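# Sort lettered boxes onto desks with matching nameplates

## Task

Every box carries a letter on its upper face. Move each one onto the office desk whose front-edge plate bears the same letter. If no plate shows a box's letter, leave that box untouched. The robot must not topple or finish leaning. A box counts as placed only if it stays there without the robot supporting it.

## Robot and tools

ROBOT. A Hello Robot Stretch 4 with one arm: an omni-wheel base, a lift sliding on a vertical mast, a telescoping arm that reaches forward, a three-joint wrist (yaw, pitch, roll) and a two-finger gripper. It stands about 1.6 m tall, and the base rim lies within 0.23 m of the base origin.

FRAMES. Base frame: origin on the floor below the base centre, x ahead, y to the left, z up. hand_pose is reported in this frame. It marks the point centred between the fingers, 0.015 m back from their tips. With all wrist joints at zero its axes line up with the base frame. The printed value may be somewhat off. The odometry frame is the base frame as it was when the scene began. base_odometry counts wheel rotation only, so slipping shows up as travel. Its heading runs -3.142 to 3.142, positive to the left.

execute_actions. Argument "actions": a list holding one action, or empty (then it only returns state and images). "cameras": a list drawn from head_camera, head_left_camera, head_right_camera, wrist_camera, all; omitted, null or ["all"] gives all, [] gives none. An action may carry "base", "joints" or both, plus optional "pace" and "contact_limits"; alternatively it is {"end_of_arm": "enable_torque"} by itself. All motions in one action start together.
- "base": an object with exactly one key, each a relative move from where the base last reported itself: translate_m (metres along x, forward positive, -2 to 2), strafe_m (metres sideways, left positive, -2 to 2), rotate_rad (radians on the spot, counter-clockwise positive, -3.2 to 3.2).
- "joints": absolute targets keyed by joint name, not offsets: lift_m 0 to 1.2 m; arm_m 0 to 0.55 m extension; wrist_yaw_rad -1.134 to 4.276 (0 straight ahead, positive to the left, 3.14 stowed back, above 3.4 the arm may block it); wrist_pitch_rad -1.117 to 4.259 (0 level, 1.57 pointing down); wrist_roll_rad -1.117 to 4.259 (0 keeps both fingers level, positive turns clockwise as seen from behind); gripper_m 0 to 0.08 m finger gap. Targets past a range are clipped and the result notes it; any other bad value or unknown key rejects the entire call with no motion.
- "pace": "slow", "default", "fast" or "max" (base up to 0.1/0.3/0.4/0.6 m/s and 1/2/3/4 rad/s). With the lift above 0.2 m, base speed is capped further, down to 0.3 m/s and 1 rad/s at 1.2 m.
- "contact_limits": {"arm_m": value} from 0 (gentlest) to 0.75 (firmest), 0.5 if omitted; the arm halts once it pushes that hard.
An action runs at most 15 s. Joints or base left out of an action may keep driving toward older targets. At scene start, lift_m 0.4 together with wrist_yaw_rad 0 in one action unfolds the wrist.

wait: {"seconds": 0 to 10}; commands nothing and returns state and images. zoom_image: {"camera": name, "region": [x0, y0, x1, y1]} in pixels of that camera's latest full image, origin top-left, at most 504 by 504. read_manual: only returns licence texts. finished_scene: {"scene": current scene number}; ends the scene for good and reports success, so call it only once the boxes rest on their own.

CAMERAS. head_camera sits atop the mast looking forward and down; aim it by turning the base. head_left_camera and head_right_camera are fisheyes beside it, angled more steeply and showing the base and arm. wrist_camera looks along the fingers, tips near the bottom of its image. Calibration lines give K and T_world_to_cam, which maps base-frame points into the camera frame.

RESULT LINES. base_status and joint_status give how each commanded motion ended: "done"; "off_target" (stopped short, may still push); "contact_stop_at_<key>" (met resistance, that part may go slack); "limit_stop_at_<name>" (built-in limit, e.g. own_body or tilt); "time_out"; "torque_fault" (a wrist or gripper motor went limp; send enable_torque). on_its_own lists uncommanded things, where "held at" means the held target. If a call reports a stop, later calls in the same reply are skipped. lidar_m: 12 rough distances in 30 degree sectors, first straight ahead, counter-clockwise (4th left, 7th back, 10th right); "-" means nothing seen or nearer than 0.25 m; table tops register. wrist_depth_mm: a 7 by 7 grid of depths in mm (100 to 2000) from top-left. turned_by_wheels vs turned_by_imu differing by over about 0.1 rad suggests a collision or slip. base_tilt in degrees, forward and right positive. motor_effort in percent with peak in brackets; wheel positive means turning right.

GRIPPING. Close to a gap below the object's width. A successful grip reads "off_target" with gripper_m above the command and effort away from 0; "done" usually means empty. Effort held beyond about 50 trips a torque fault and may drop the object.

AVOID. Turning or driving with over 1 kg held and arm_m above 0.2, especially at fast paces; sustained pushing or pulling with the gripper high; tilting over 6 degrees (limit_stop_at_tilt disables lift, arm and wheels); pressing the gripper into things; wrist pitched up below -0.2 while rolled; dropping or throwing boxes; hard collisions. Loose objects may occasionally get nudged by outside pushes.

Each tool is called after "Emit:" as name(argument=value, ...), one argument or row to a line, values as JSON.

## Session

I'll start by looking at the current state and the camera images.

Emit:
execute_actions(
  actions=[],
)

Scene clock: 0.00 s.
base_odometry: x=+0.000 y=+0.000 heading=+0.000 (m, m, rad; odometry frame)
turned_by_wheels: +0.000 (rad since the last result)
turned_by_imu: +0.000 (rad since the last result)
base_tilt: forward=+0.2 right=-0.8 (deg)
lidar_m: 1.64 1.52 1.45 1.04 1.01 1.10 1.41 1.34 0.92 0.68 0.65 0.70
base_status: not commanded
joint_positions: lift_m=+0.296 arm_m=-0.001 wrist_yaw_rad=+3.026 wrist_pitch_rad=+0.001 wrist_roll_rad=+0.003 gripper_m=+0.040
joint_status: not commanded
motor_effort: lift_m=+20 arm_m=+0 wrist_yaw_rad=+1 wrist_pitch_rad=-9 wrist_roll_rad=-2 gripper_m=+2 wheel_0=+0 wheel_1=+0 wheel_2=+0 (%)
hand_pose: x=-0.0314 y=+0.1114 z=+0.4738 quat_wxyz=(+0.058, -0.001, +0.002, +0.998) (m; base frame)
wrist_depth_mm: 138 194 - 1708 1308 1060 891 / 108 142 - 1756 1308 1042 891 / 112 142 1863 1756 1336 1060 891 / 133 163 - 1708 1336 1060 891 / 1808 - - 1708 1308 1042 891 / 1708 1708 1576 1576 1205 1060 878 / 1205 - 121 1229 102 976 866
pictures: head_camera, head_left_camera, head_right_camera, wrist_camera
Images, in order (width x height): head_camera 420x560, head_left_camera 420x672, head_right_camera 420x672, wrist_camera 616x392.

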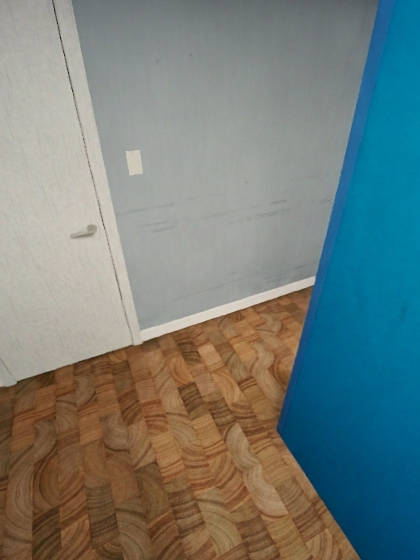

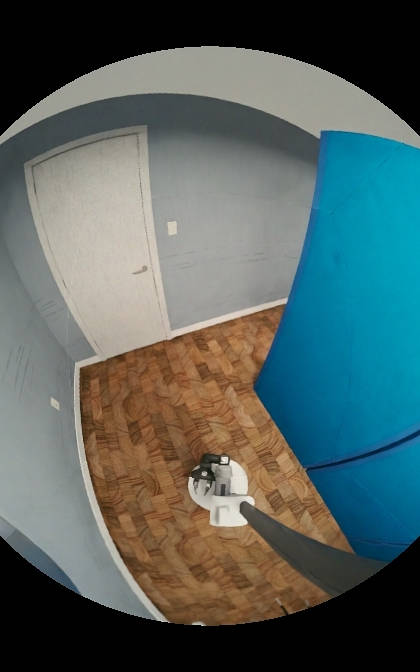

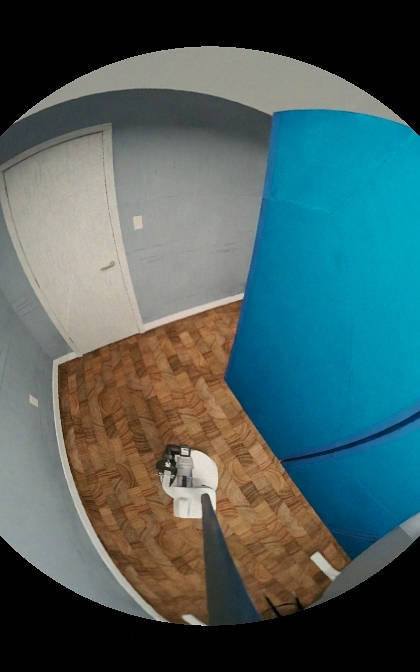

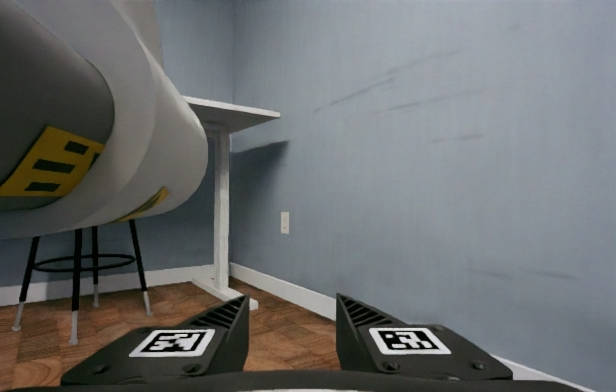

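Emit:
execute_actions(
  actions=[
    {"base": {"rotate_rad": -2.75}, "pace": "fast"},
  ],
)

Scene clock: 3.50 s.
base_odometry: x=+0.000 y=+0.000 heading=-2.750 (m, m, rad; odometry frame)
turned_by_wheels: -2.750 (rad since the last result)
turned_by_imu: -2.757 (rad since the last result)
base_tilt: forward=+0.2 right=-0.7 (deg)
lidar_m: 1.34 1.04 0.69 0.64 0.68 0.87 1.55 1.59 1.11 1.01 1.04 1.37
base_status: done
joint_positions: lift_m=+0.296 arm_m=-0.001 wrist_yaw_rad=+3.026 wrist_pitch_rad=+0.001 wrist_roll_rad=+0.003 gripper_m=+0.040
joint_status: not commanded
motor_effort: lift_m=+20(20) arm_m=-1(1) wrist_yaw_rad=+0(1) wrist_pitch_rad=-9(9) wrist_roll_rad=-1(2) gripper_m=+2(2) wheel_0=-1(8) wheel_1=-1(9) wheel_2=-1(6) (%)
hand_pose: x=-0.0313 y=+0.1115 z=+0.4738 quat_wxyz=(+0.058, -0.001, +0.002, +0.998) (m; base frame)
wrist_depth_mm: 139 194 1618 1756 1808 854 647 / 108 142 1661 1708 1863 842 647 / 112 142 1661 1756 1863 831 640 / 134 163 1661 1756 1863 842 640 / 1499 1576 1618 1756 1808 842 647 / 1499 1537 1576 1708 1708 842 647 / 1182 - 121 1229 102 768 627
pictures: head_camera, head_left_camera, head_right_camera, wrist_camera
camera_calibration (this result's frames):
wrist_camera: T_world_to_cam=[[0.156089, 0.987726, -0.0057874, -0.111959], [0.00830196, -0.00717091, -0.99994, 0.527561], [-0.987708, 0.156031, -0.00931936, 0.108046], [0, 0, 0, 1]] pos_world=[0.119814, 0.0975095, 0.527888]
Images, in order (width x height): head_camera 420x560, head_left_camera 420x672, head_right_camera 420x672, wrist_camera 616x392.

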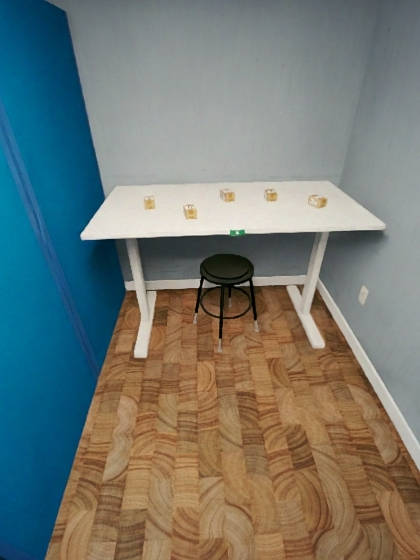

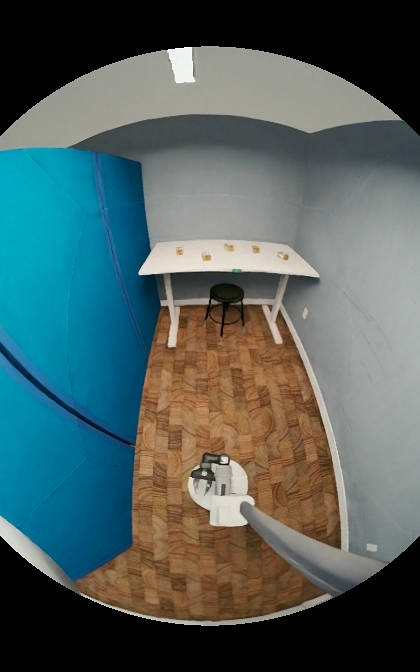

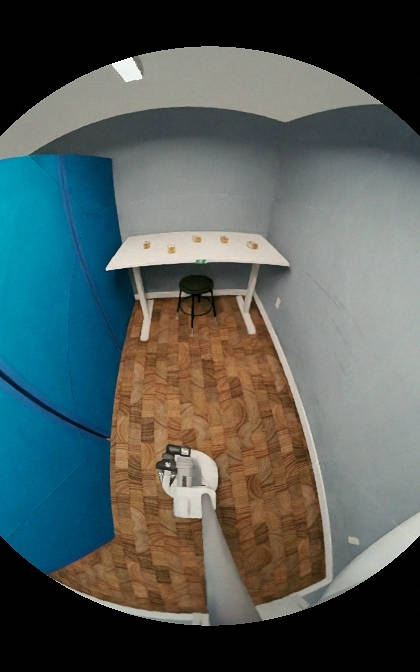

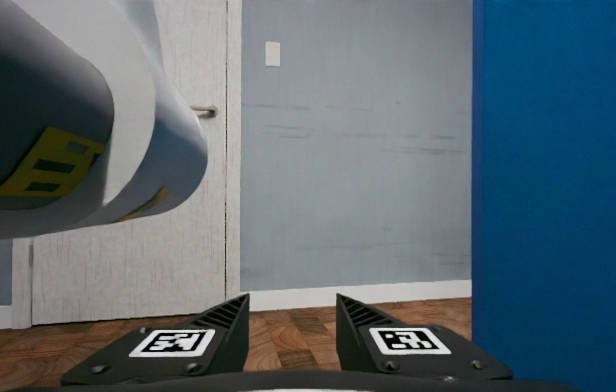

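Emit:
zoom_image(
  camera="head_camera",
  region=[120, 170, 350, 250],
)

Region (120, 170, 350, 250) of head_camera's 420x560 image, scaled by 2.191, with more detail than that image has; it fills the top 175 rows of this view, and the rest is white.

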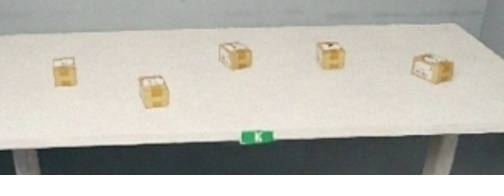

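Emit:
zoom_image(
  camera="head_camera",
  region=[135, 180, 245, 225],
)

Emit:
zoom_image(
  camera="head_camera",
  region=[215, 180, 335, 245],
)

Region (135, 180, 245, 225) of head_camera's 420x560 image, scaled by 4.582, with more detail than that image has; it fills the top 206 rows of this view, and the rest is white.

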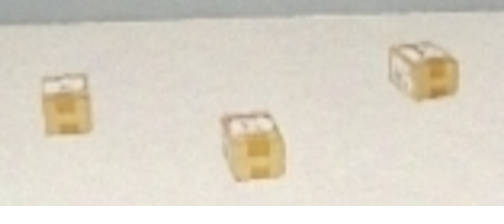

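Region (215, 180, 335, 245) of head_camera's 420x560 image, scaled by 4.200, with more detail than that image has; it fills the top 273 rows of this view, and the rest is white.

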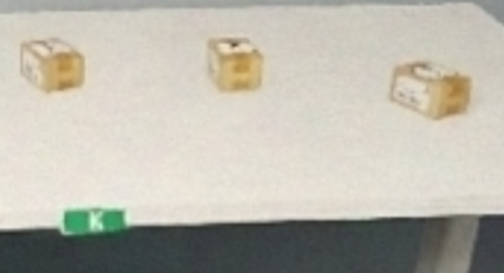

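Emit:
execute_actions(
  actions=[
    {"base": {"translate_m": 0.9}, "pace": "max"},
  ],
  cameras=["head_camera", "head_left_camera"],
)

Scene clock: 20.03 s.
base_odometry: x=-0.832 y=-0.343 heading=-2.750 (m, m, rad; odometry frame)
turned_by_wheels: +0.000 (rad since the last result)
turned_by_imu: +0.001 (rad since the last result)
base_tilt: forward=+0.3 right=-0.7 (deg)
lidar_m: 0.44 0.46 0.59 0.75 0.75 1.00 2.45 1.50 1.00 0.94 0.73 0.48
base_status: done
joint_positions: lift_m=+0.296 arm_m=-0.001 wrist_yaw_rad=+3.026 wrist_pitch_rad=+0.001 wrist_roll_rad=+0.003 gripper_m=+0.040
joint_status: not commanded
motor_effort: lift_m=+20(20) arm_m=-1(1) wrist_yaw_rad=+1(1) wrist_pitch_rad=-9(9) wrist_roll_rad=-1(2) gripper_m=+2(2) wheel_0=+0(7) wheel_1=+0(7) wheel_2=+0(16) (%)
hand_pose: x=-0.0313 y=+0.1114 z=+0.4738 quat_wxyz=(+0.058, -0.001, +0.002, +0.998) (m; base frame)
wrist_depth_mm: 138 195 - - 1430 960 741 / 108 142 - - 1430 960 741 / 112 142 - - 1430 976 732 / 134 164 - - 1430 960 741 / - - - - 1430 960 732 / 1756 1756 1576 1708 1255 960 732 / 1205 - 121 1229 102 878 723
pictures: head_camera, head_left_camera
Images, in order (width x height): head_camera 420x560, head_left_camera 420x672.

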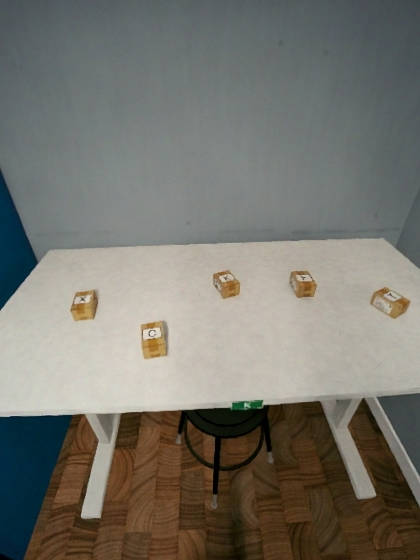

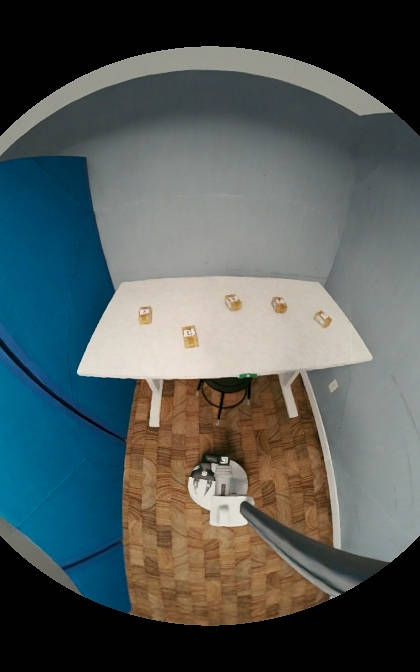

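Emit:
zoom_image(
  camera="head_camera",
  region=[50, 260, 250, 370],
)

Emit:
zoom_image(
  camera="head_camera",
  region=[200, 255, 420, 335],
)

Region (50, 260, 250, 370) of head_camera's 420x560 image, scaled by 2.520, with more detail than that image has; it fills the top 277 rows of this view, and the rest is white.

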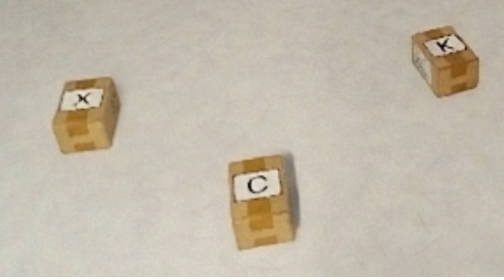

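Region (200, 255, 420, 335) of head_camera's 420x560 image, scaled by 2.291, with more detail than that image has; it fills the top 183 rows of this view, and the rest is white.

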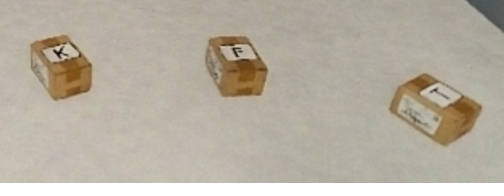

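Emit:
execute_actions(
  actions=[
    {"base": {"translate_m": -2.0}, "pace": "max"},
  ],
  cameras=[],
)

Emit:
execute_actions(
  actions=[
    {"base": {"rotate_rad": 1.45}, "pace": "fast"},
  ],
  cameras=["head_camera", "head_left_camera", "head_right_camera"],
)

Scene clock: 34.10 s.
base_odometry: x=+1.017 y=+0.419 heading=-2.750 (m, m, rad; odometry frame)
turned_by_wheels: +0.000 (rad since the last result)
turned_by_imu: +0.005 (rad since the last result)
base_tilt: forward=+0.3 right=-0.7 (deg)
lidar_m: 2.43 0.88 0.72 2.82 0.77 0.53 0.43 0.42 0.61 1.14 1.16 1.47
base_status: done
joint_positions: lift_m=+0.296 arm_m=-0.001 wrist_yaw_rad=+3.026 wrist_pitch_rad=+0.001 wrist_roll_rad=+0.003 gripper_m=+0.040
joint_status: not commanded
motor_effort: lift_m=+20(20) arm_m=-1(1) wrist_yaw_rad=+0(0) wrist_pitch_rad=-9(9) wrist_roll_rad=-1(2) gripper_m=+2(2) wheel_0=+1(7) wheel_1=+1(7) wheel_2=+0(19) (%)
hand_pose: x=-0.0313 y=+0.1114 z=+0.4738 quat_wxyz=(+0.058, -0.001, +0.002, +0.998) (m; base frame)
wrist_depth_mm: 138 194 609 647 683 723 778 / 108 142 615 647 683 741 778 / 112 142 609 647 676 732 768 / 134 163 609 640 683 723 778 / 530 564 609 640 683 723 778 / 535 554 564 634 676 732 768 / 525 - 121 634 102 741 778
pictures: none
No camera images: the call's "cameras" was empty. Leave "cameras" out to get every camera's image.

Scene clock: 35.77 s.
base_odometry: x=+1.017 y=+0.419 heading=-1.300 (m, m, rad; odometry frame)
turned_by_wheels: +1.450 (rad since the last result)
turned_by_imu: +1.455 (rad since the last result)
base_tilt: forward=+0.3 right=-0.8 (deg)
lidar_m: 0.98 0.91 0.55 0.44 0.43 0.56 1.10 1.15 1.38 2.43 1.04 0.72
base_status: done
joint_positions: lift_m=+0.296 arm_m=-0.001 wrist_yaw_rad=+3.026 wrist_pitch_rad=+0.001 wrist_roll_rad=+0.003 gripper_m=+0.040
joint_status: not commanded
motor_effort: lift_m=+20(20) arm_m=-1(1) wrist_yaw_rad=+0(0) wrist_pitch_rad=-9(9) wrist_roll_rad=-1(1) gripper_m=+2(2) wheel_0=+1(8) wheel_1=+2(6) wheel_2=-1(7) (%)
hand_pose: x=-0.0313 y=+0.1114 z=+0.4738 quat_wxyz=(+0.058, -0.001, +0.002, +0.998) (m; base frame)
wrist_depth_mm: 138 195 1281 1229 723 521 410 / 108 142 1281 1229 723 521 410 / 112 142 1281 1229 715 517 410 / 134 163 1281 1229 715 517 410 / 1078 1182 1255 1229 715 517 413 / 1078 1138 1229 1205 647 517 410 / 1078 - 121 1138 102 480 402
pictures: head_camera, head_left_camera, head_right_camera
Images, in order (width x height): head_camera 420x560, head_left_camera 420x672, head_right_camera 420x672.

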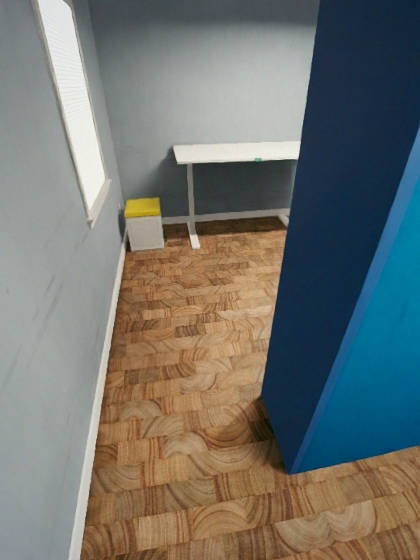

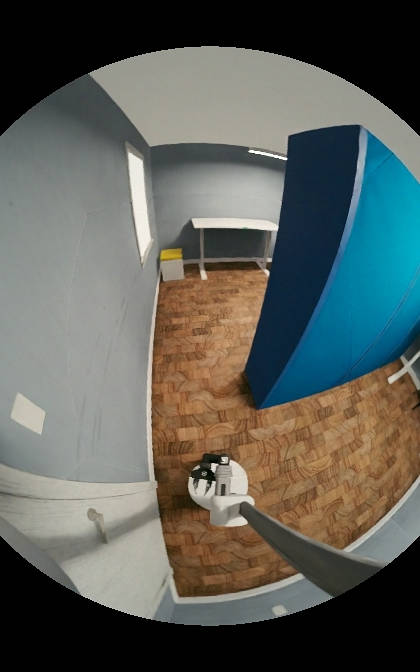

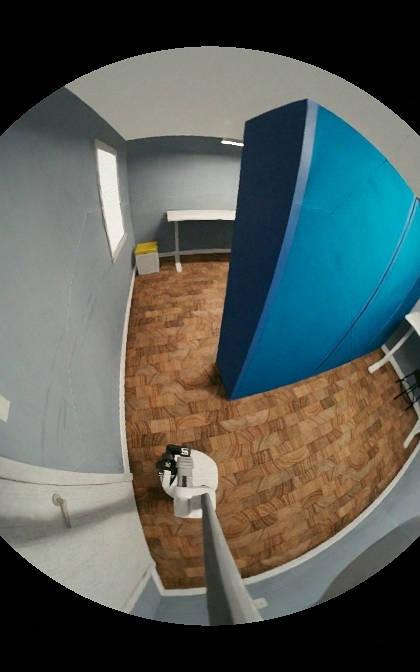

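Emit:
zoom_image(
  camera="head_camera",
  region=[230, 140, 290, 175],
)

Region (230, 140, 290, 175) of head_camera's 420x560 image, scaled by 8.400, with more detail than that image has; it fills the top 294 rows of this view, and the rest is white.

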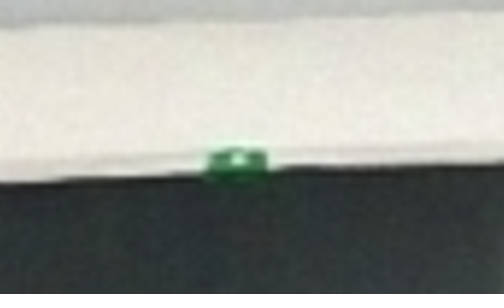

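Emit:
execute_actions(
  actions=[
    {"base": {"rotate_rad": 0.13}, "pace": "fast"},
  ],
  cameras=[],
)

Emit:
execute_actions(
  actions=[
    {"base": {"translate_m": 1.45}, "pace": "max"},
  ],
  cameras=["head_camera", "head_right_camera"],
)

Scene clock: 46.90 s.
base_odometry: x=+1.017 y=+0.419 heading=-1.170 (m, m, rad; odometry frame)
turned_by_wheels: +0.130 (rad since the last result)
turned_by_imu: +0.132 (rad since the last result)
base_tilt: forward=+0.2 right=-0.8 (deg)
lidar_m: 2.74 0.77 0.50 0.42 0.43 0.63 1.13 1.17 1.49 2.45 0.86 0.72
base_status: done
joint_positions: lift_m=+0.296 arm_m=-0.001 wrist_yaw_rad=+3.026 wrist_pitch_rad=+0.001 wrist_roll_rad=+0.003 gripper_m=+0.040
joint_status: not commanded
motor_effort: lift_m=+20(20) arm_m=-1(1) wrist_yaw_rad=+0(1) wrist_pitch_rad=-9(9) wrist_roll_rad=-2(2) gripper_m=+2(2) wheel_0=+0(8) wheel_1=+1(7) wheel_2=+0(6) (%)
hand_pose: x=-0.0313 y=+0.1114 z=+0.4738 quat_wxyz=(+0.058, -0.001, +0.002, +0.998) (m; base frame)
wrist_depth_mm: 138 193 1255 1336 878 580 436 / 108 142 1255 1308 866 569 436 / 112 142 1255 1336 878 569 436 / 134 163 1255 1308 866 569 433 / 1138 1182 1255 1308 854 569 436 / 1118 1160 1255 1308 750 564 436 / 1118 - 121 1255 102 521 427
pictures: none
No camera images: the call's "cameras" was empty. Leave "cameras" out to get every camera's image.

Scene clock: 51.00 s.
base_odometry: x=+1.583 y=-0.915 heading=-1.170 (m, m, rad; odometry frame)
turned_by_wheels: +0.000 (rad since the last result)
turned_by_imu: +0.000 (rad since the last result)
base_tilt: forward=+0.1 right=-0.7 (deg)
lidar_m: 1.36 0.89 0.65 0.59 0.62 0.80 1.75 0.54 0.55 1.26 2.35 1.44
base_status: done
joint_positions: lift_m=+0.296 arm_m=-0.001 wrist_yaw_rad=+3.026 wrist_pitch_rad=+0.001 wrist_roll_rad=+0.003 gripper_m=+0.040
joint_status: not commanded
motor_effort: lift_m=+20(20) arm_m=-1(1) wrist_yaw_rad=+1(0) wrist_pitch_rad=-9(9) wrist_roll_rad=-1(2) gripper_m=+2(2) wheel_0=-1(6) wheel_1=+0(8) wheel_2=+0(16) (%)
hand_pose: x=-0.0313 y=+0.1114 z=+0.4738 quat_wxyz=(+0.058, -0.001, +0.002, +0.998) (m; base frame)
wrist_depth_mm: 139 195 - - 1160 778 591 / 108 143 - - 1160 778 591 / 112 142 - - 1160 778 591 / 134 164 - - 1160 778 591 / 831 - - - 1160 778 591 / 878 1708 1576 1756 1025 768 591 / 831 - 121 1229 102 707 580
pictures: head_camera, head_right_camera
Images, in order (width x height): head_camera 420x560, head_right_camera 420x672.

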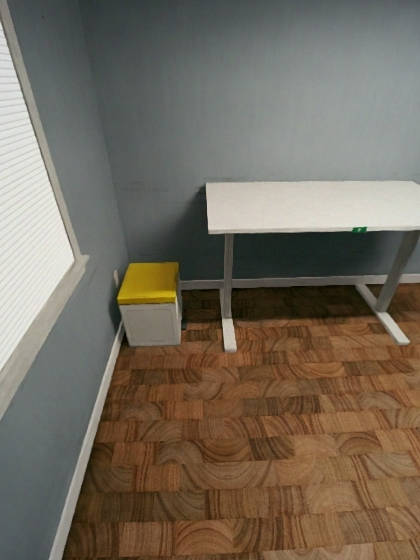

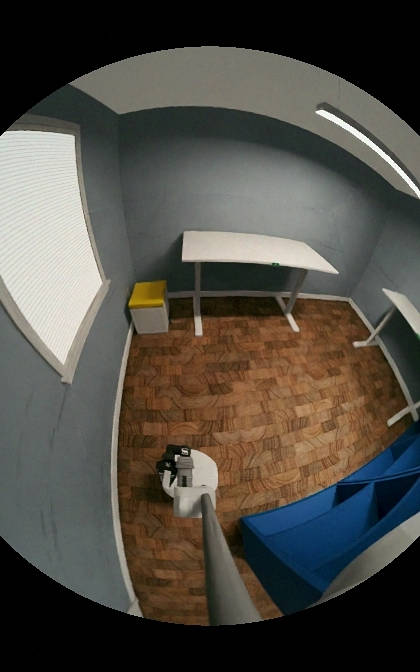

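Emit:
zoom_image(
  camera="head_camera",
  region=[330, 210, 400, 250],
)

Emit:
execute_actions(
  actions=[
    {"base": {"rotate_rad": -1.3}, "pace": "fast"},
  ],
  cameras=["head_camera", "head_right_camera"],
)

Region (330, 210, 400, 250) of head_camera's 420x560 image, scaled by 7.200, with more detail than that image has; it fills the top 288 rows of this view, and the rest is white.

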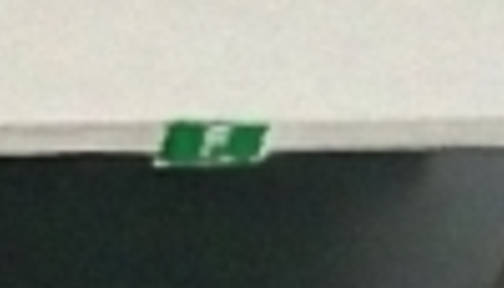

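Scene clock: 53.90 s.
base_odometry: x=+1.583 y=-0.915 heading=-2.470 (m, m, rad; odometry frame)
turned_by_wheels: -1.300 (rad since the last result)
turned_by_imu: -1.303 (rad since the last result)
base_tilt: forward=+0.2 right=-0.7 (deg)
lidar_m: 2.30 1.65 1.36 1.34 0.73 0.61 0.60 0.68 1.09 0.76 0.52 0.75
base_status: done
joint_positions: lift_m=+0.296 arm_m=-0.001 wrist_yaw_rad=+3.026 wrist_pitch_rad=+0.001 wrist_roll_rad=+0.003 gripper_m=+0.040
joint_status: not commanded
motor_effort: lift_m=+20(20) arm_m=-1(1) wrist_yaw_rad=+0(0) wrist_pitch_rad=-9(9) wrist_roll_rad=-2(2) gripper_m=+2(2) wheel_0=+1(9) wheel_1=+1(7) wheel_2=+0(7) (%)
hand_pose: x=-0.0313 y=+0.1114 z=+0.4738 quat_wxyz=(+0.058, -0.001, +0.002, +0.998) (m; base frame)
wrist_depth_mm: 138 195 732 732 715 707 699 / 108 142 732 723 715 707 699 / 112 142 723 732 707 707 707 / 134 164 723 723 715 707 707 / 741 732 723 723 715 707 707 / 750 741 732 723 715 707 699 / 750 - 121 715 102 707 699
pictures: head_camera, head_right_camera
Images, in order (width x height): head_camera 420x560, head_right_camera 420x672.

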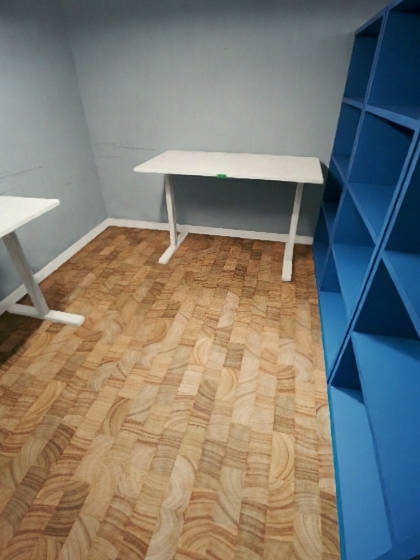

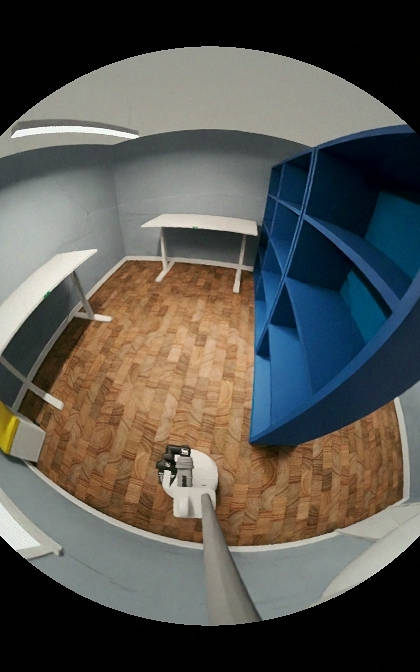

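Emit:
zoom_image(
  camera="head_camera",
  region=[205, 165, 240, 185],
)

Region (205, 165, 240, 185) of head_camera's 420x560 image, scaled by 14.400, with more detail than that image has; it fills the top 288 rows of this view, and the rest is white.

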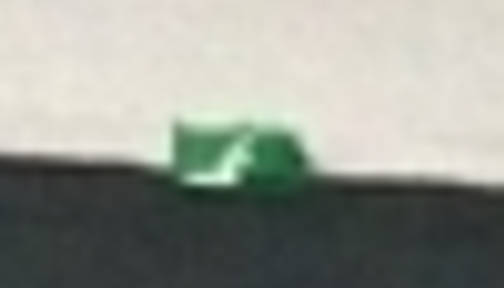

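Emit:
zoom_image(
  camera="head_camera",
  region=[190, 155, 260, 195],
)

Region (190, 155, 260, 195) of head_camera's 420x560 image, scaled by 7.200, with more detail than that image has; it fills the top 288 rows of this view, and the rest is white.

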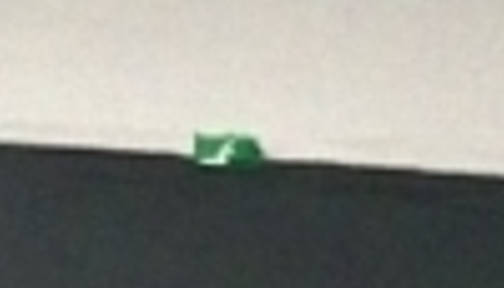

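Emit:
execute_actions(
  actions=[],
  cameras=["head_camera"],
)

Emit:
zoom_image(
  camera="head_camera",
  region=[200, 162, 244, 188],
)

Scene clock: 60.77 s.
base_odometry: x=+1.583 y=-0.915 heading=-2.470 (m, m, rad; odometry frame)
turned_by_wheels: +0.000 (rad since the last result)
turned_by_imu: +0.001 (rad since the last result)
base_tilt: forward=+0.2 right=-0.7 (deg)
lidar_m: 2.30 1.66 1.36 1.36 0.72 0.60 0.59 0.68 1.09 0.77 0.53 0.75
base_status: done
joint_positions: lift_m=+0.296 arm_m=-0.001 wrist_yaw_rad=+3.026 wrist_pitch_rad=+0.001 wrist_roll_rad=+0.003 gripper_m=+0.040
joint_status: not commanded
motor_effort: lift_m=+20(20) arm_m=-1(1) wrist_yaw_rad=+1(0) wrist_pitch_rad=-9(9) wrist_roll_rad=-2(2) gripper_m=+2(2) wheel_0=+1(9) wheel_1=+1(7) wheel_2=+1(7) (%)
hand_pose: x=-0.0313 y=+0.1114 z=+0.4738 quat_wxyz=(+0.058, -0.001, +0.002, +0.998) (m; base frame)
wrist_depth_mm: 138 194 732 723 715 715 691 / 108 142 732 723 723 715 699 / 112 142 723 732 715 707 707 / 134 163 723 723 715 715 699 / 741 741 723 732 715 707 699 / 741 741 732 715 707 715 699 / 741 - 121 715 102 699 699
pictures: head_camera
Images, in order (width x height): head_camera 420x560.

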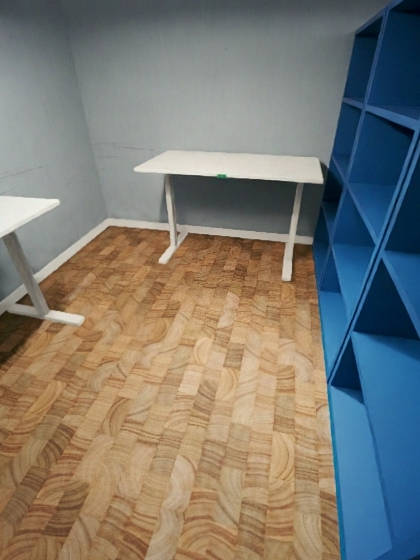

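Region (200, 162, 244, 188) of head_camera's 420x560 image, scaled by 11.455, with more detail than that image has; it fills the top 298 rows of this view, and the rest is white.

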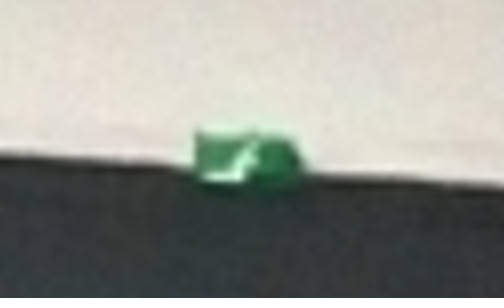

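Emit:
execute_actions(
  actions=[
    {"base": {"rotate_rad": -0.19}, "pace": "fast"},
  ],
  cameras=[],
)

Emit:
execute_actions(
  actions=[
    {"base": {"strafe_m": -1.93}, "pace": "max"},
  ],
  cameras=["head_camera"],
)

Scene clock: 87.13 s.
base_odometry: x=+1.583 y=-0.916 heading=-2.660 (m, m, rad; odometry frame)
turned_by_wheels: -0.190 (rad since the last result)
turned_by_imu: -0.190 (rad since the last result)
base_tilt: forward=+0.3 right=-0.8 (deg)
lidar_m: 1.60 1.94 1.42 1.36 0.83 0.64 0.60 0.62 0.85 2.27 0.52 0.59
base_status: done
joint_positions: lift_m=+0.296 arm_m=-0.001 wrist_yaw_rad=+3.026 wrist_pitch_rad=+0.001 wrist_roll_rad=+0.003 gripper_m=+0.040
joint_status: not commanded
motor_effort: lift_m=+20(20) arm_m=-1(1) wrist_yaw_rad=+0(1) wrist_pitch_rad=-9(9) wrist_roll_rad=-1(2) gripper_m=+2(3) wheel_0=-1(5) wheel_1=-1(7) wheel_2=-1(13) (%)
hand_pose: x=-0.0313 y=+0.1114 z=+0.4738 quat_wxyz=(+0.058, -0.001, +0.002, +0.998) (m; base frame)
wrist_depth_mm: 138 194 732 750 768 798 831 / 108 142 723 750 778 788 831 / 112 142 723 750 778 809 831 / 133 163 723 750 778 809 831 / 676 699 723 750 778 809 820 / 676 699 715 750 768 809 831 / 676 - 121 741 102 820 842
pictures: none
No camera images: the call's "cameras" was empty. Leave "cameras" out to get every camera's image.

Scene clock: 91.90 s.
base_odometry: x=+0.689 y=+0.795 heading=-2.660 (m, m, rad; odometry frame)
turned_by_wheels: +0.000 (rad since the last result)
turned_by_imu: +0.005 (rad since the last result)
base_tilt: forward=+0.2 right=-0.7 (deg)
lidar_m: 2.32 1.50 1.08 1.34 0.86 0.60 0.57 0.60 0.69 0.66 0.69 0.92
base_status: done
joint_positions: lift_m=+0.296 arm_m=-0.001 wrist_yaw_rad=+3.026 wrist_pitch_rad=+0.001 wrist_roll_rad=+0.003 gripper_m=+0.040
joint_status: not commanded
motor_effort: lift_m=+20(20) arm_m=-1(1) wrist_yaw_rad=+0(0) wrist_pitch_rad=-9(9) wrist_roll_rad=-1(0) gripper_m=+2(1) wheel_0=+0(13) wheel_1=+0(15) wheel_2=+0(3) (%)
hand_pose: x=-0.0313 y=+0.1114 z=+0.4738 quat_wxyz=(+0.058, -0.001, +0.002, +0.998) (m; base frame)
wrist_depth_mm: 138 195 691 723 741 798 820 / 108 142 691 723 750 798 820 / 112 142 691 715 750 788 831 / 134 164 699 715 741 798 820 / 634 668 691 715 741 788 820 / 654 668 676 715 741 788 820 / 634 - 121 707 102 788 820
pictures: head_camera
Images, in order (width x height): head_camera 420x560.

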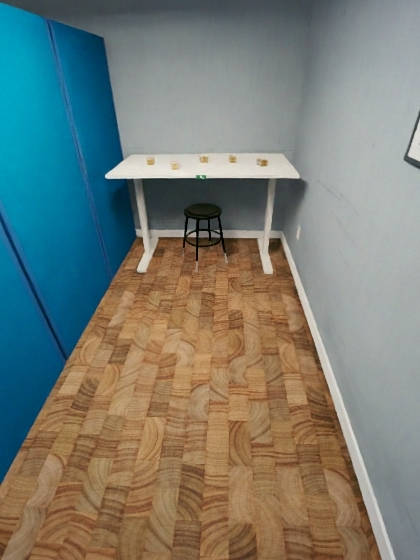

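Emit:
execute_actions(
  actions=[
    {"base": {"translate_m": 2.0}, "joints": {"lift_m": 1.18, "wrist_yaw_rad": 0, "gripper_m": 0.08}, "pace": "max"},
  ],
)

Scene clock: 98.93 s.
base_odometry: x=-1.083 y=-0.131 heading=-2.660 (m, m, rad; odometry frame)
turned_by_wheels: +0.000 (rad since the last result)
turned_by_imu: +0.001 (rad since the last result)
base_tilt: forward=+0.2 right=-0.8 (deg)
lidar_m: 0.32 0.34 0.48 1.05 1.09 1.50 2.60 0.95 0.68 0.64 0.47 0.34
base_status: done
joint_positions: lift_m=+1.180 arm_m=-0.001 wrist_yaw_rad=+0.000 wrist_pitch_rad=+0.001 wrist_roll_rad=+0.003 gripper_m=+0.080
joint_status: all done
motor_effort: lift_m=+21(25) arm_m=-1(1) wrist_yaw_rad=+0(8) wrist_pitch_rad=-9(10) wrist_roll_rad=-2(1) gripper_m=+4(4) wheel_0=-1(8) wheel_1=-1(8) wheel_2=+1(14) (%)
hand_pose: x=+0.3825 y=-0.0874 z=+1.3578 quat_wxyz=(+1.000, +0.002, +0.001, +0.000) (m; base frame)
wrist_depth_mm: 878 891 891 917 917 931 788 / 891 891 904 904 917 931 788 / 891 891 904 931 917 931 798 / 891 904 904 904 931 931 778 / 891 891 917 917 917 931 788 / 891 891 891 904 904 931 788 / - 107 904 904 140 - 732
pictures: head_camera, head_left_camera, head_right_camera, wrist_camera
camera_calibration (this result's frames):
wrist_camera: T_world_to_cam=[[-0.0403876, -0.999167, -0.0057898, -0.0734762], [-0.00895932, 0.00615643, -0.999941, 1.41451], [0.999144, -0.0403334, -0.0092005, -0.221281], [0, 0, 0, 1]] pos_world=[0.230798, -0.0910484, 1.41196]
Images, in order (width x height): head_camera 420x560, head_left_camera 420x672, head_right_camera 420x672, wrist_camera 616x392.

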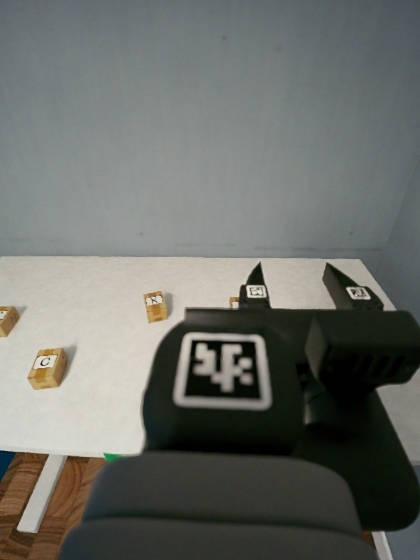

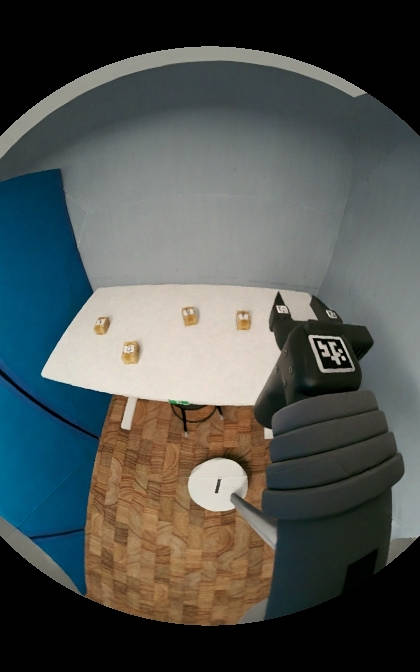

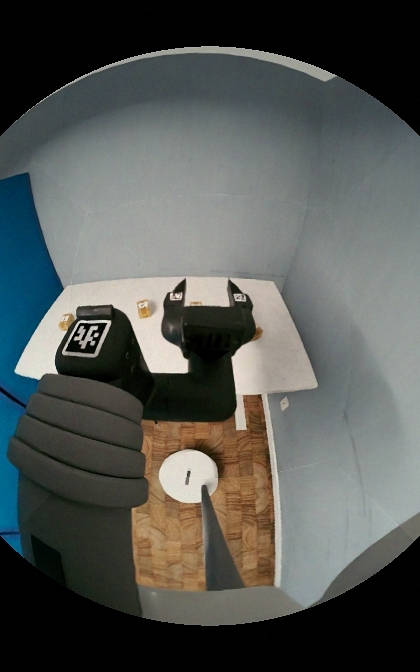

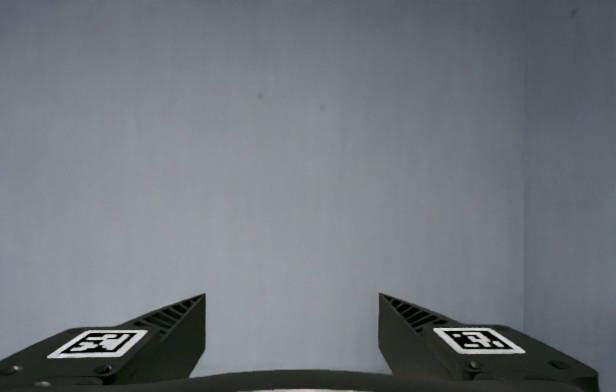

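Emit:
zoom_image(
  camera="head_left_camera",
  region=[170, 290, 270, 345],
)

Region (170, 290, 270, 345) of head_left_camera's 420x672 image, scaled by 5.040, with more detail than that image has; it fills the top 277 rows of this view, and the rest is white.

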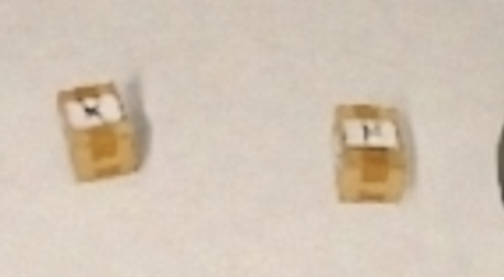

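Emit:
execute_actions(
  actions=[
    {"joints": {"arm_m": 0.51, "lift_m": 1.14, "wrist_yaw_rad": 1.0, "wrist_pitch_rad": 1.57, "wrist_roll_rad": 0.93}, "pace": "fast"},
  ],
  cameras=["head_camera", "wrist_camera"],
)

Scene clock: 110.30 s.
base_odometry: x=-1.083 y=-0.131 heading=-2.660 (m, m, rad; odometry frame)
turned_by_wheels: +0.000 (rad since the last result)
turned_by_imu: +0.002 (rad since the last result)
base_tilt: forward=+0.2 right=-0.7 (deg)
lidar_m: 0.32 0.34 0.47 1.03 1.08 1.50 2.60 0.94 0.68 0.64 0.49 0.34
base_status: not commanded
joint_positions: lift_m=+1.140 arm_m=+0.509 wrist_yaw_rad=+1.000 wrist_pitch_rad=+1.570 wrist_roll_rad=+0.930 gripper_m=+0.080
joint_status: all done
motor_effort: lift_m=+18(19) arm_m=+7(7) wrist_yaw_rad=+0(5) wrist_pitch_rad=+0(9) wrist_roll_rad=-2(5) gripper_m=+4(4) wheel_0=-1(1) wheel_1=-1(1) wheel_2=+1(1) (%)
hand_pose: x=+0.7533 y=-0.0471 z=+1.1057 quat_wxyz=(+0.707, -0.025, +0.706, +0.025) (m; base frame)
wrist_depth_mm: 297 300 303 304 309 312 312 / 297 300 304 306 309 312 314 / 297 301 303 306 309 310 314 / 298 300 303 306 309 312 314 / 297 300 301 256 309 310 314 / 298 298 303 255 307 310 315 / - 107 303 306 141 - -
pictures: head_camera, wrist_camera
camera_calibration (this result's frames):
wrist_camera: T_world_to_cam=[[0.0673975, -0.996926, 0.0399411, -0.151369], [-0.997717, -0.0671687, 0.00704433, 0.793454], [-0.00433989, -0.0403247, -0.999177, 1.25812], [0, 0, 0, 1]] pos_world=[0.807305, -0.0468755, 1.25754]
Images, in order (width x height): head_camera 420x560, wrist_camera 616x392.

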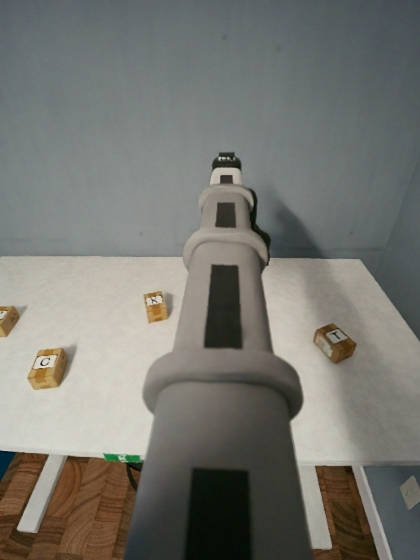

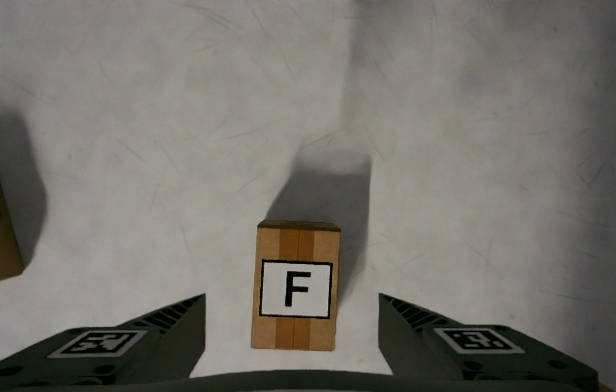

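Emit:
execute_actions(
  actions=[
    {"joints": {"arm_m": 0.502, "lift_m": 1.016, "wrist_roll_rad": 0.985}, "pace": "default"},
  ],
  cameras=["wrist_camera"],
)

Scene clock: 116.73 s.
base_odometry: x=-1.083 y=-0.131 heading=-2.660 (m, m, rad; odometry frame)
turned_by_wheels: +0.000 (rad since the last result)
turned_by_imu: +0.002 (rad since the last result)
base_tilt: forward=+0.3 right=-0.7 (deg)
lidar_m: 0.32 0.35 0.48 1.05 1.09 1.49 2.57 0.94 0.68 0.64 0.49 0.35
base_status: not commanded
joint_positions: lift_m=+1.016 arm_m=+0.503 wrist_yaw_rad=+1.000 wrist_pitch_rad=+1.570 wrist_roll_rad=+0.985 gripper_m=+0.080
joint_status: all done
motor_effort: lift_m=+18(18) arm_m=-7(7) wrist_yaw_rad=+0(1) wrist_pitch_rad=+0(1) wrist_roll_rad=+0(0) gripper_m=+4(4) wheel_0=-1(1) wheel_1=-1(1) wheel_2=+1(1) (%)
hand_pose: x=+0.7478 y=-0.0471 z=+0.9818 quat_wxyz=(+0.707, -0.005, +0.707, +0.006) (m; base frame)
wrist_depth_mm: 177 179 180 182 183 186 187 / 177 179 180 182 183 185 187 / 177 179 180 182 183 186 187 / 177 179 181 182 184 186 187 / 177 179 163 133 184 185 187 / 178 179 131 132 141 186 187 / - 107 131 132 133 - -
pictures: wrist_camera
camera_calibration (this result's frames):
wrist_camera: T_world_to_cam=[[0.012676, -0.999121, 0.0399647, -0.105262], [-0.999898, -0.012401, 0.00712135, 0.792923], [-0.00661949, -0.0400508, -0.999176, 1.13597], [0, 0, 0, 1]] pos_world=[0.801696, -0.0498398, 1.13359]
Images, in order (width x height): wrist_camera 616x392.

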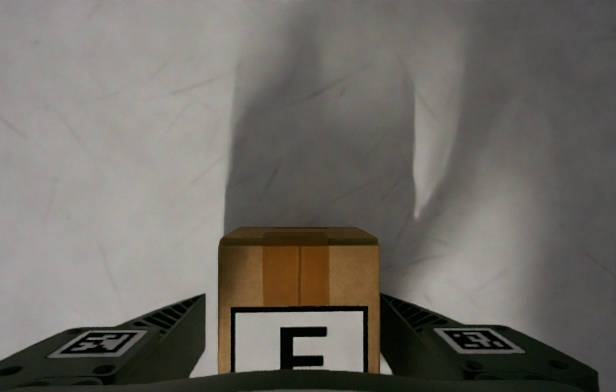

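Emit:
execute_actions(
  actions=[
    {"joints": {"gripper_m": 0.045}},
  ],
  cameras=[],
)

Scene clock: 118.67 s.
base_odometry: x=-1.083 y=-0.131 heading=-2.660 (m, m, rad; odometry frame)
turned_by_wheels: +0.000 (rad since the last result)
turned_by_imu: +0.001 (rad since the last result)
base_tilt: forward=+0.2 right=-0.7 (deg)
lidar_m: 0.32 0.35 0.48 1.04 1.08 1.49 2.58 0.94 0.68 0.63 0.49 0.35
base_status: not commanded
joint_positions: lift_m=+1.016 arm_m=+0.503 wrist_yaw_rad=+1.000 wrist_pitch_rad=+1.570 wrist_roll_rad=+0.985 gripper_m=+0.059
joint_status: gripper_m off_target (ended at +0.059, target +0.045)
on_its_own: gripper_m is held at +0.053, not at your +0.045, by its contact guard: the fingers met something
motor_effort: lift_m=+18(18) arm_m=-7(7) wrist_yaw_rad=+1(0) wrist_pitch_rad=-1(0) wrist_roll_rad=-1(0) gripper_m=-37(38) wheel_0=-1(1) wheel_1=-1(1) wheel_2=+1(1) (%)
hand_pose: x=+0.7478 y=-0.0471 z=+0.9818 quat_wxyz=(+0.707, -0.005, +0.707, +0.006) (m; base frame)
wrist_depth_mm: 177 179 180 182 184 186 187 / 177 179 180 182 184 186 187 / 177 179 181 182 184 186 187 / 177 179 181 182 184 186 187 / 177 179 159 132 183 186 187 / 178 179 132 132 134 185 187 / 177 - 131 132 120 - 187
pictures: none
No camera images: the call's "cameras" was empty. Leave "cameras" out to get every camera's image.

Emit:
execute_actions(
  actions=[
    {"joints": {"lift_m": 1.045}, "pace": "default"},
  ],
  cameras=["wrist_camera"],
)

Scene clock: 121.37 s.
base_odometry: x=-1.083 y=-0.131 heading=-2.660 (m, m, rad; odometry frame)
turned_by_wheels: +0.000 (rad since the last result)
turned_by_imu: +0.001 (rad since the last result)
base_tilt: forward=+0.2 right=-0.7 (deg)
lidar_m: 0.33 0.34 0.46 1.04 1.10 1.50 2.60 0.92 0.68 0.64 0.48 0.35
base_status: not commanded
joint_positions: lift_m=+1.045 arm_m=+0.503 wrist_yaw_rad=+1.000 wrist_pitch_rad=+1.570 wrist_roll_rad=+0.985 gripper_m=+0.059
joint_status: all done
on_its_own: gripper_m is held at +0.053, not at your +0.045, by its contact guard: the fingers met something
motor_effort: lift_m=+23(25) arm_m=-7(7) wrist_yaw_rad=+0(0) wrist_pitch_rad=-1(1) wrist_roll_rad=-1(0) gripper_m=-37(36) wheel_0=-1(1) wheel_1=-1(1) wheel_2=+1(1) (%)
hand_pose: x=+0.7478 y=-0.0471 z=+1.0103 quat_wxyz=(+0.707, -0.005, +0.707, +0.006) (m; base frame)
wrist_depth_mm: 205 206 208 210 213 214 216 / 205 206 208 211 212 215 216 / 205 206 209 211 213 214 216 / 205 206 208 211 213 214 216 / 205 207 160 132 212 214 216 / 205 206 132 132 134 214 216 / 204 - 131 132 120 - 216
pictures: wrist_camera
camera_calibration (this result's frames):
wrist_camera: T_world_to_cam=[[0.0126224, -0.999117, 0.0400684, -0.10649], [-0.999898, -0.012344, 0.00718993, 0.792636], [-0.00668898, -0.0401551, -0.999171, 1.16454], [0, 0, 0, 1]] pos_world=[0.801689, -0.0498492, 1.16215]
Images, in order (width x height): wrist_camera 616x392.

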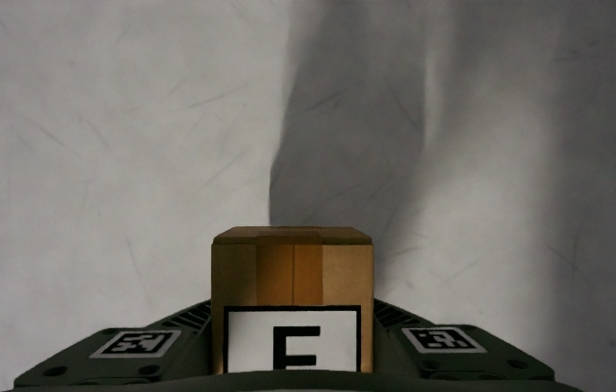

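Emit:
execute_actions(
  actions=[
    {"base": {"translate_m": -0.27}, "joints": {"arm_m": 0.15, "lift_m": 1.05}, "pace": "max"},
  ],
  cameras=[],
)

Emit:
execute_actions(
  actions=[
    {"base": {"translate_m": -1.75}, "joints": {"arm_m": 0.0, "lift_m": 0.45, "wrist_yaw_rad": 0.0, "wrist_roll_rad": 0.0}, "pace": "max"},
  ],
  cameras=["head_left_camera", "wrist_camera"],
)

Scene clock: 142.50 s.
base_odometry: x=-0.844 y=-0.006 heading=-2.660 (m, m, rad; odometry frame)
turned_by_wheels: +0.000 (rad since the last result)
turned_by_imu: +0.002 (rad since the last result)
base_tilt: forward=+0.3 right=-0.8 (deg)
lidar_m: 0.60 0.62 0.87 1.03 1.08 1.49 2.31 0.93 0.68 0.65 0.66 0.63
base_status: done
joint_positions: lift_m=+1.050 arm_m=+0.151 wrist_yaw_rad=+1.000 wrist_pitch_rad=+1.570 wrist_roll_rad=+0.985 gripper_m=+0.059
joint_status: all done
on_its_own: gripper_m is held at +0.053, not at your +0.045, by its contact guard: the fingers met something
motor_effort: lift_m=+22(24) arm_m=-7(8) wrist_yaw_rad=+0(0) wrist_pitch_rad=-1(1) wrist_roll_rad=+0(2) gripper_m=-37(37) wheel_0=-1(4) wheel_1=+1(5) wheel_2=-2(6) (%)
hand_pose: x=+0.3957 y=-0.0471 z=+1.0154 quat_wxyz=(+0.707, -0.005, +0.707, +0.005) (m; base frame)
wrist_depth_mm: 1118 621 1160 1160 1160 1160 854 / 1138 1138 1160 1160 1160 1182 842 / 1118 1138 1160 1160 1182 1182 842 / 1138 1160 1138 1182 1160 1160 842 / 1118 1138 160 133 1160 1138 831 / 1118 1138 131 132 133 1098 809 / 1138 - 131 132 119 - 798
pictures: none
No camera images: the call's "cameras" was empty. Leave "cameras" out to get every camera's image.

Scene clock: 149.07 s.
base_odometry: x=+0.707 y=+0.804 heading=-2.660 (m, m, rad; odometry frame)
turned_by_wheels: +0.000 (rad since the last result)
turned_by_imu: +0.004 (rad since the last result)
base_tilt: forward=+0.2 right=-0.7 (deg)
lidar_m: 2.35 1.48 1.10 1.42 0.82 0.58 0.55 0.58 0.70 0.66 0.70 0.93
base_status: done
joint_positions: lift_m=+0.450 arm_m=+0.001 wrist_yaw_rad=+0.000 wrist_pitch_rad=+1.570 wrist_roll_rad=+0.000 gripper_m=+0.059
joint_status: all done
on_its_own: gripper_m is held at +0.053, not at your +0.045, by its contact guard: the fingers met something
motor_effort: lift_m=+19(19) arm_m=-7(8) wrist_yaw_rad=+0(7) wrist_pitch_rad=-1(3) wrist_roll_rad=-2(7) gripper_m=-37(37) wheel_0=-1(5) wheel_1=-1(6) wheel_2=+0(11) (%)
hand_pose: x=+0.1722 y=-0.0874 z=+0.4156 quat_wxyz=(+0.707, +0.000, +0.707, +0.000) (m; base frame)
wrist_depth_mm: 554 554 569 564 574 580 580 / 554 559 559 569 574 574 580 / 554 559 564 569 574 574 585 / 554 554 559 564 574 580 585 / 549 355 160 133 574 580 580 / 368 349 131 132 133 580 580 / 345 - 131 132 120 - 585
pictures: head_left_camera, wrist_camera
camera_calibration (this result's frames):
wrist_camera: T_world_to_cam=[[-0.00279338, -0.999168, 0.0406905, -0.113285], [-0.99997, 0.00308278, 0.0070513, 0.222339], [-0.00717087, -0.0406696, -0.999147, 0.564917], [0, 0, 0, 1]] pos_world=[0.226067, -0.0909015, 0.567477]
Images, in order (width x height): head_left_camera 420x672, wrist_camera 616x392.

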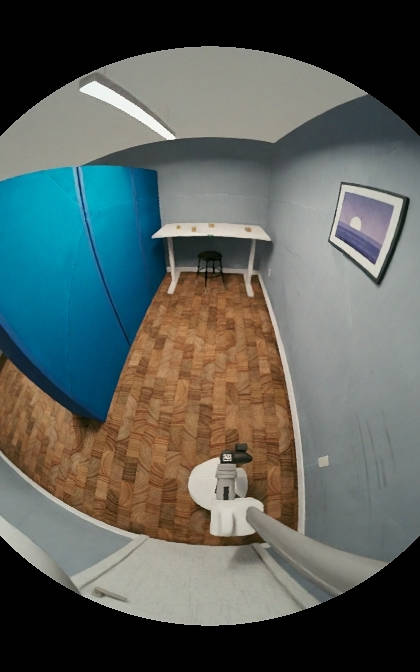

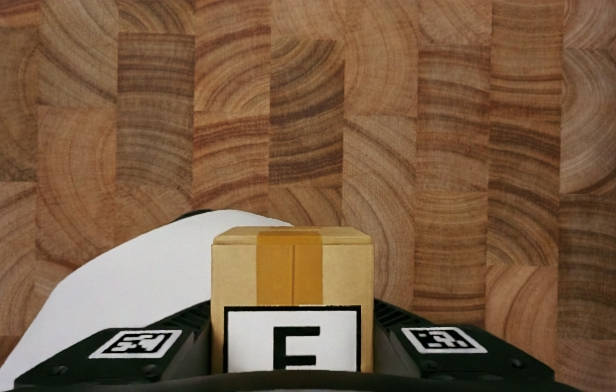

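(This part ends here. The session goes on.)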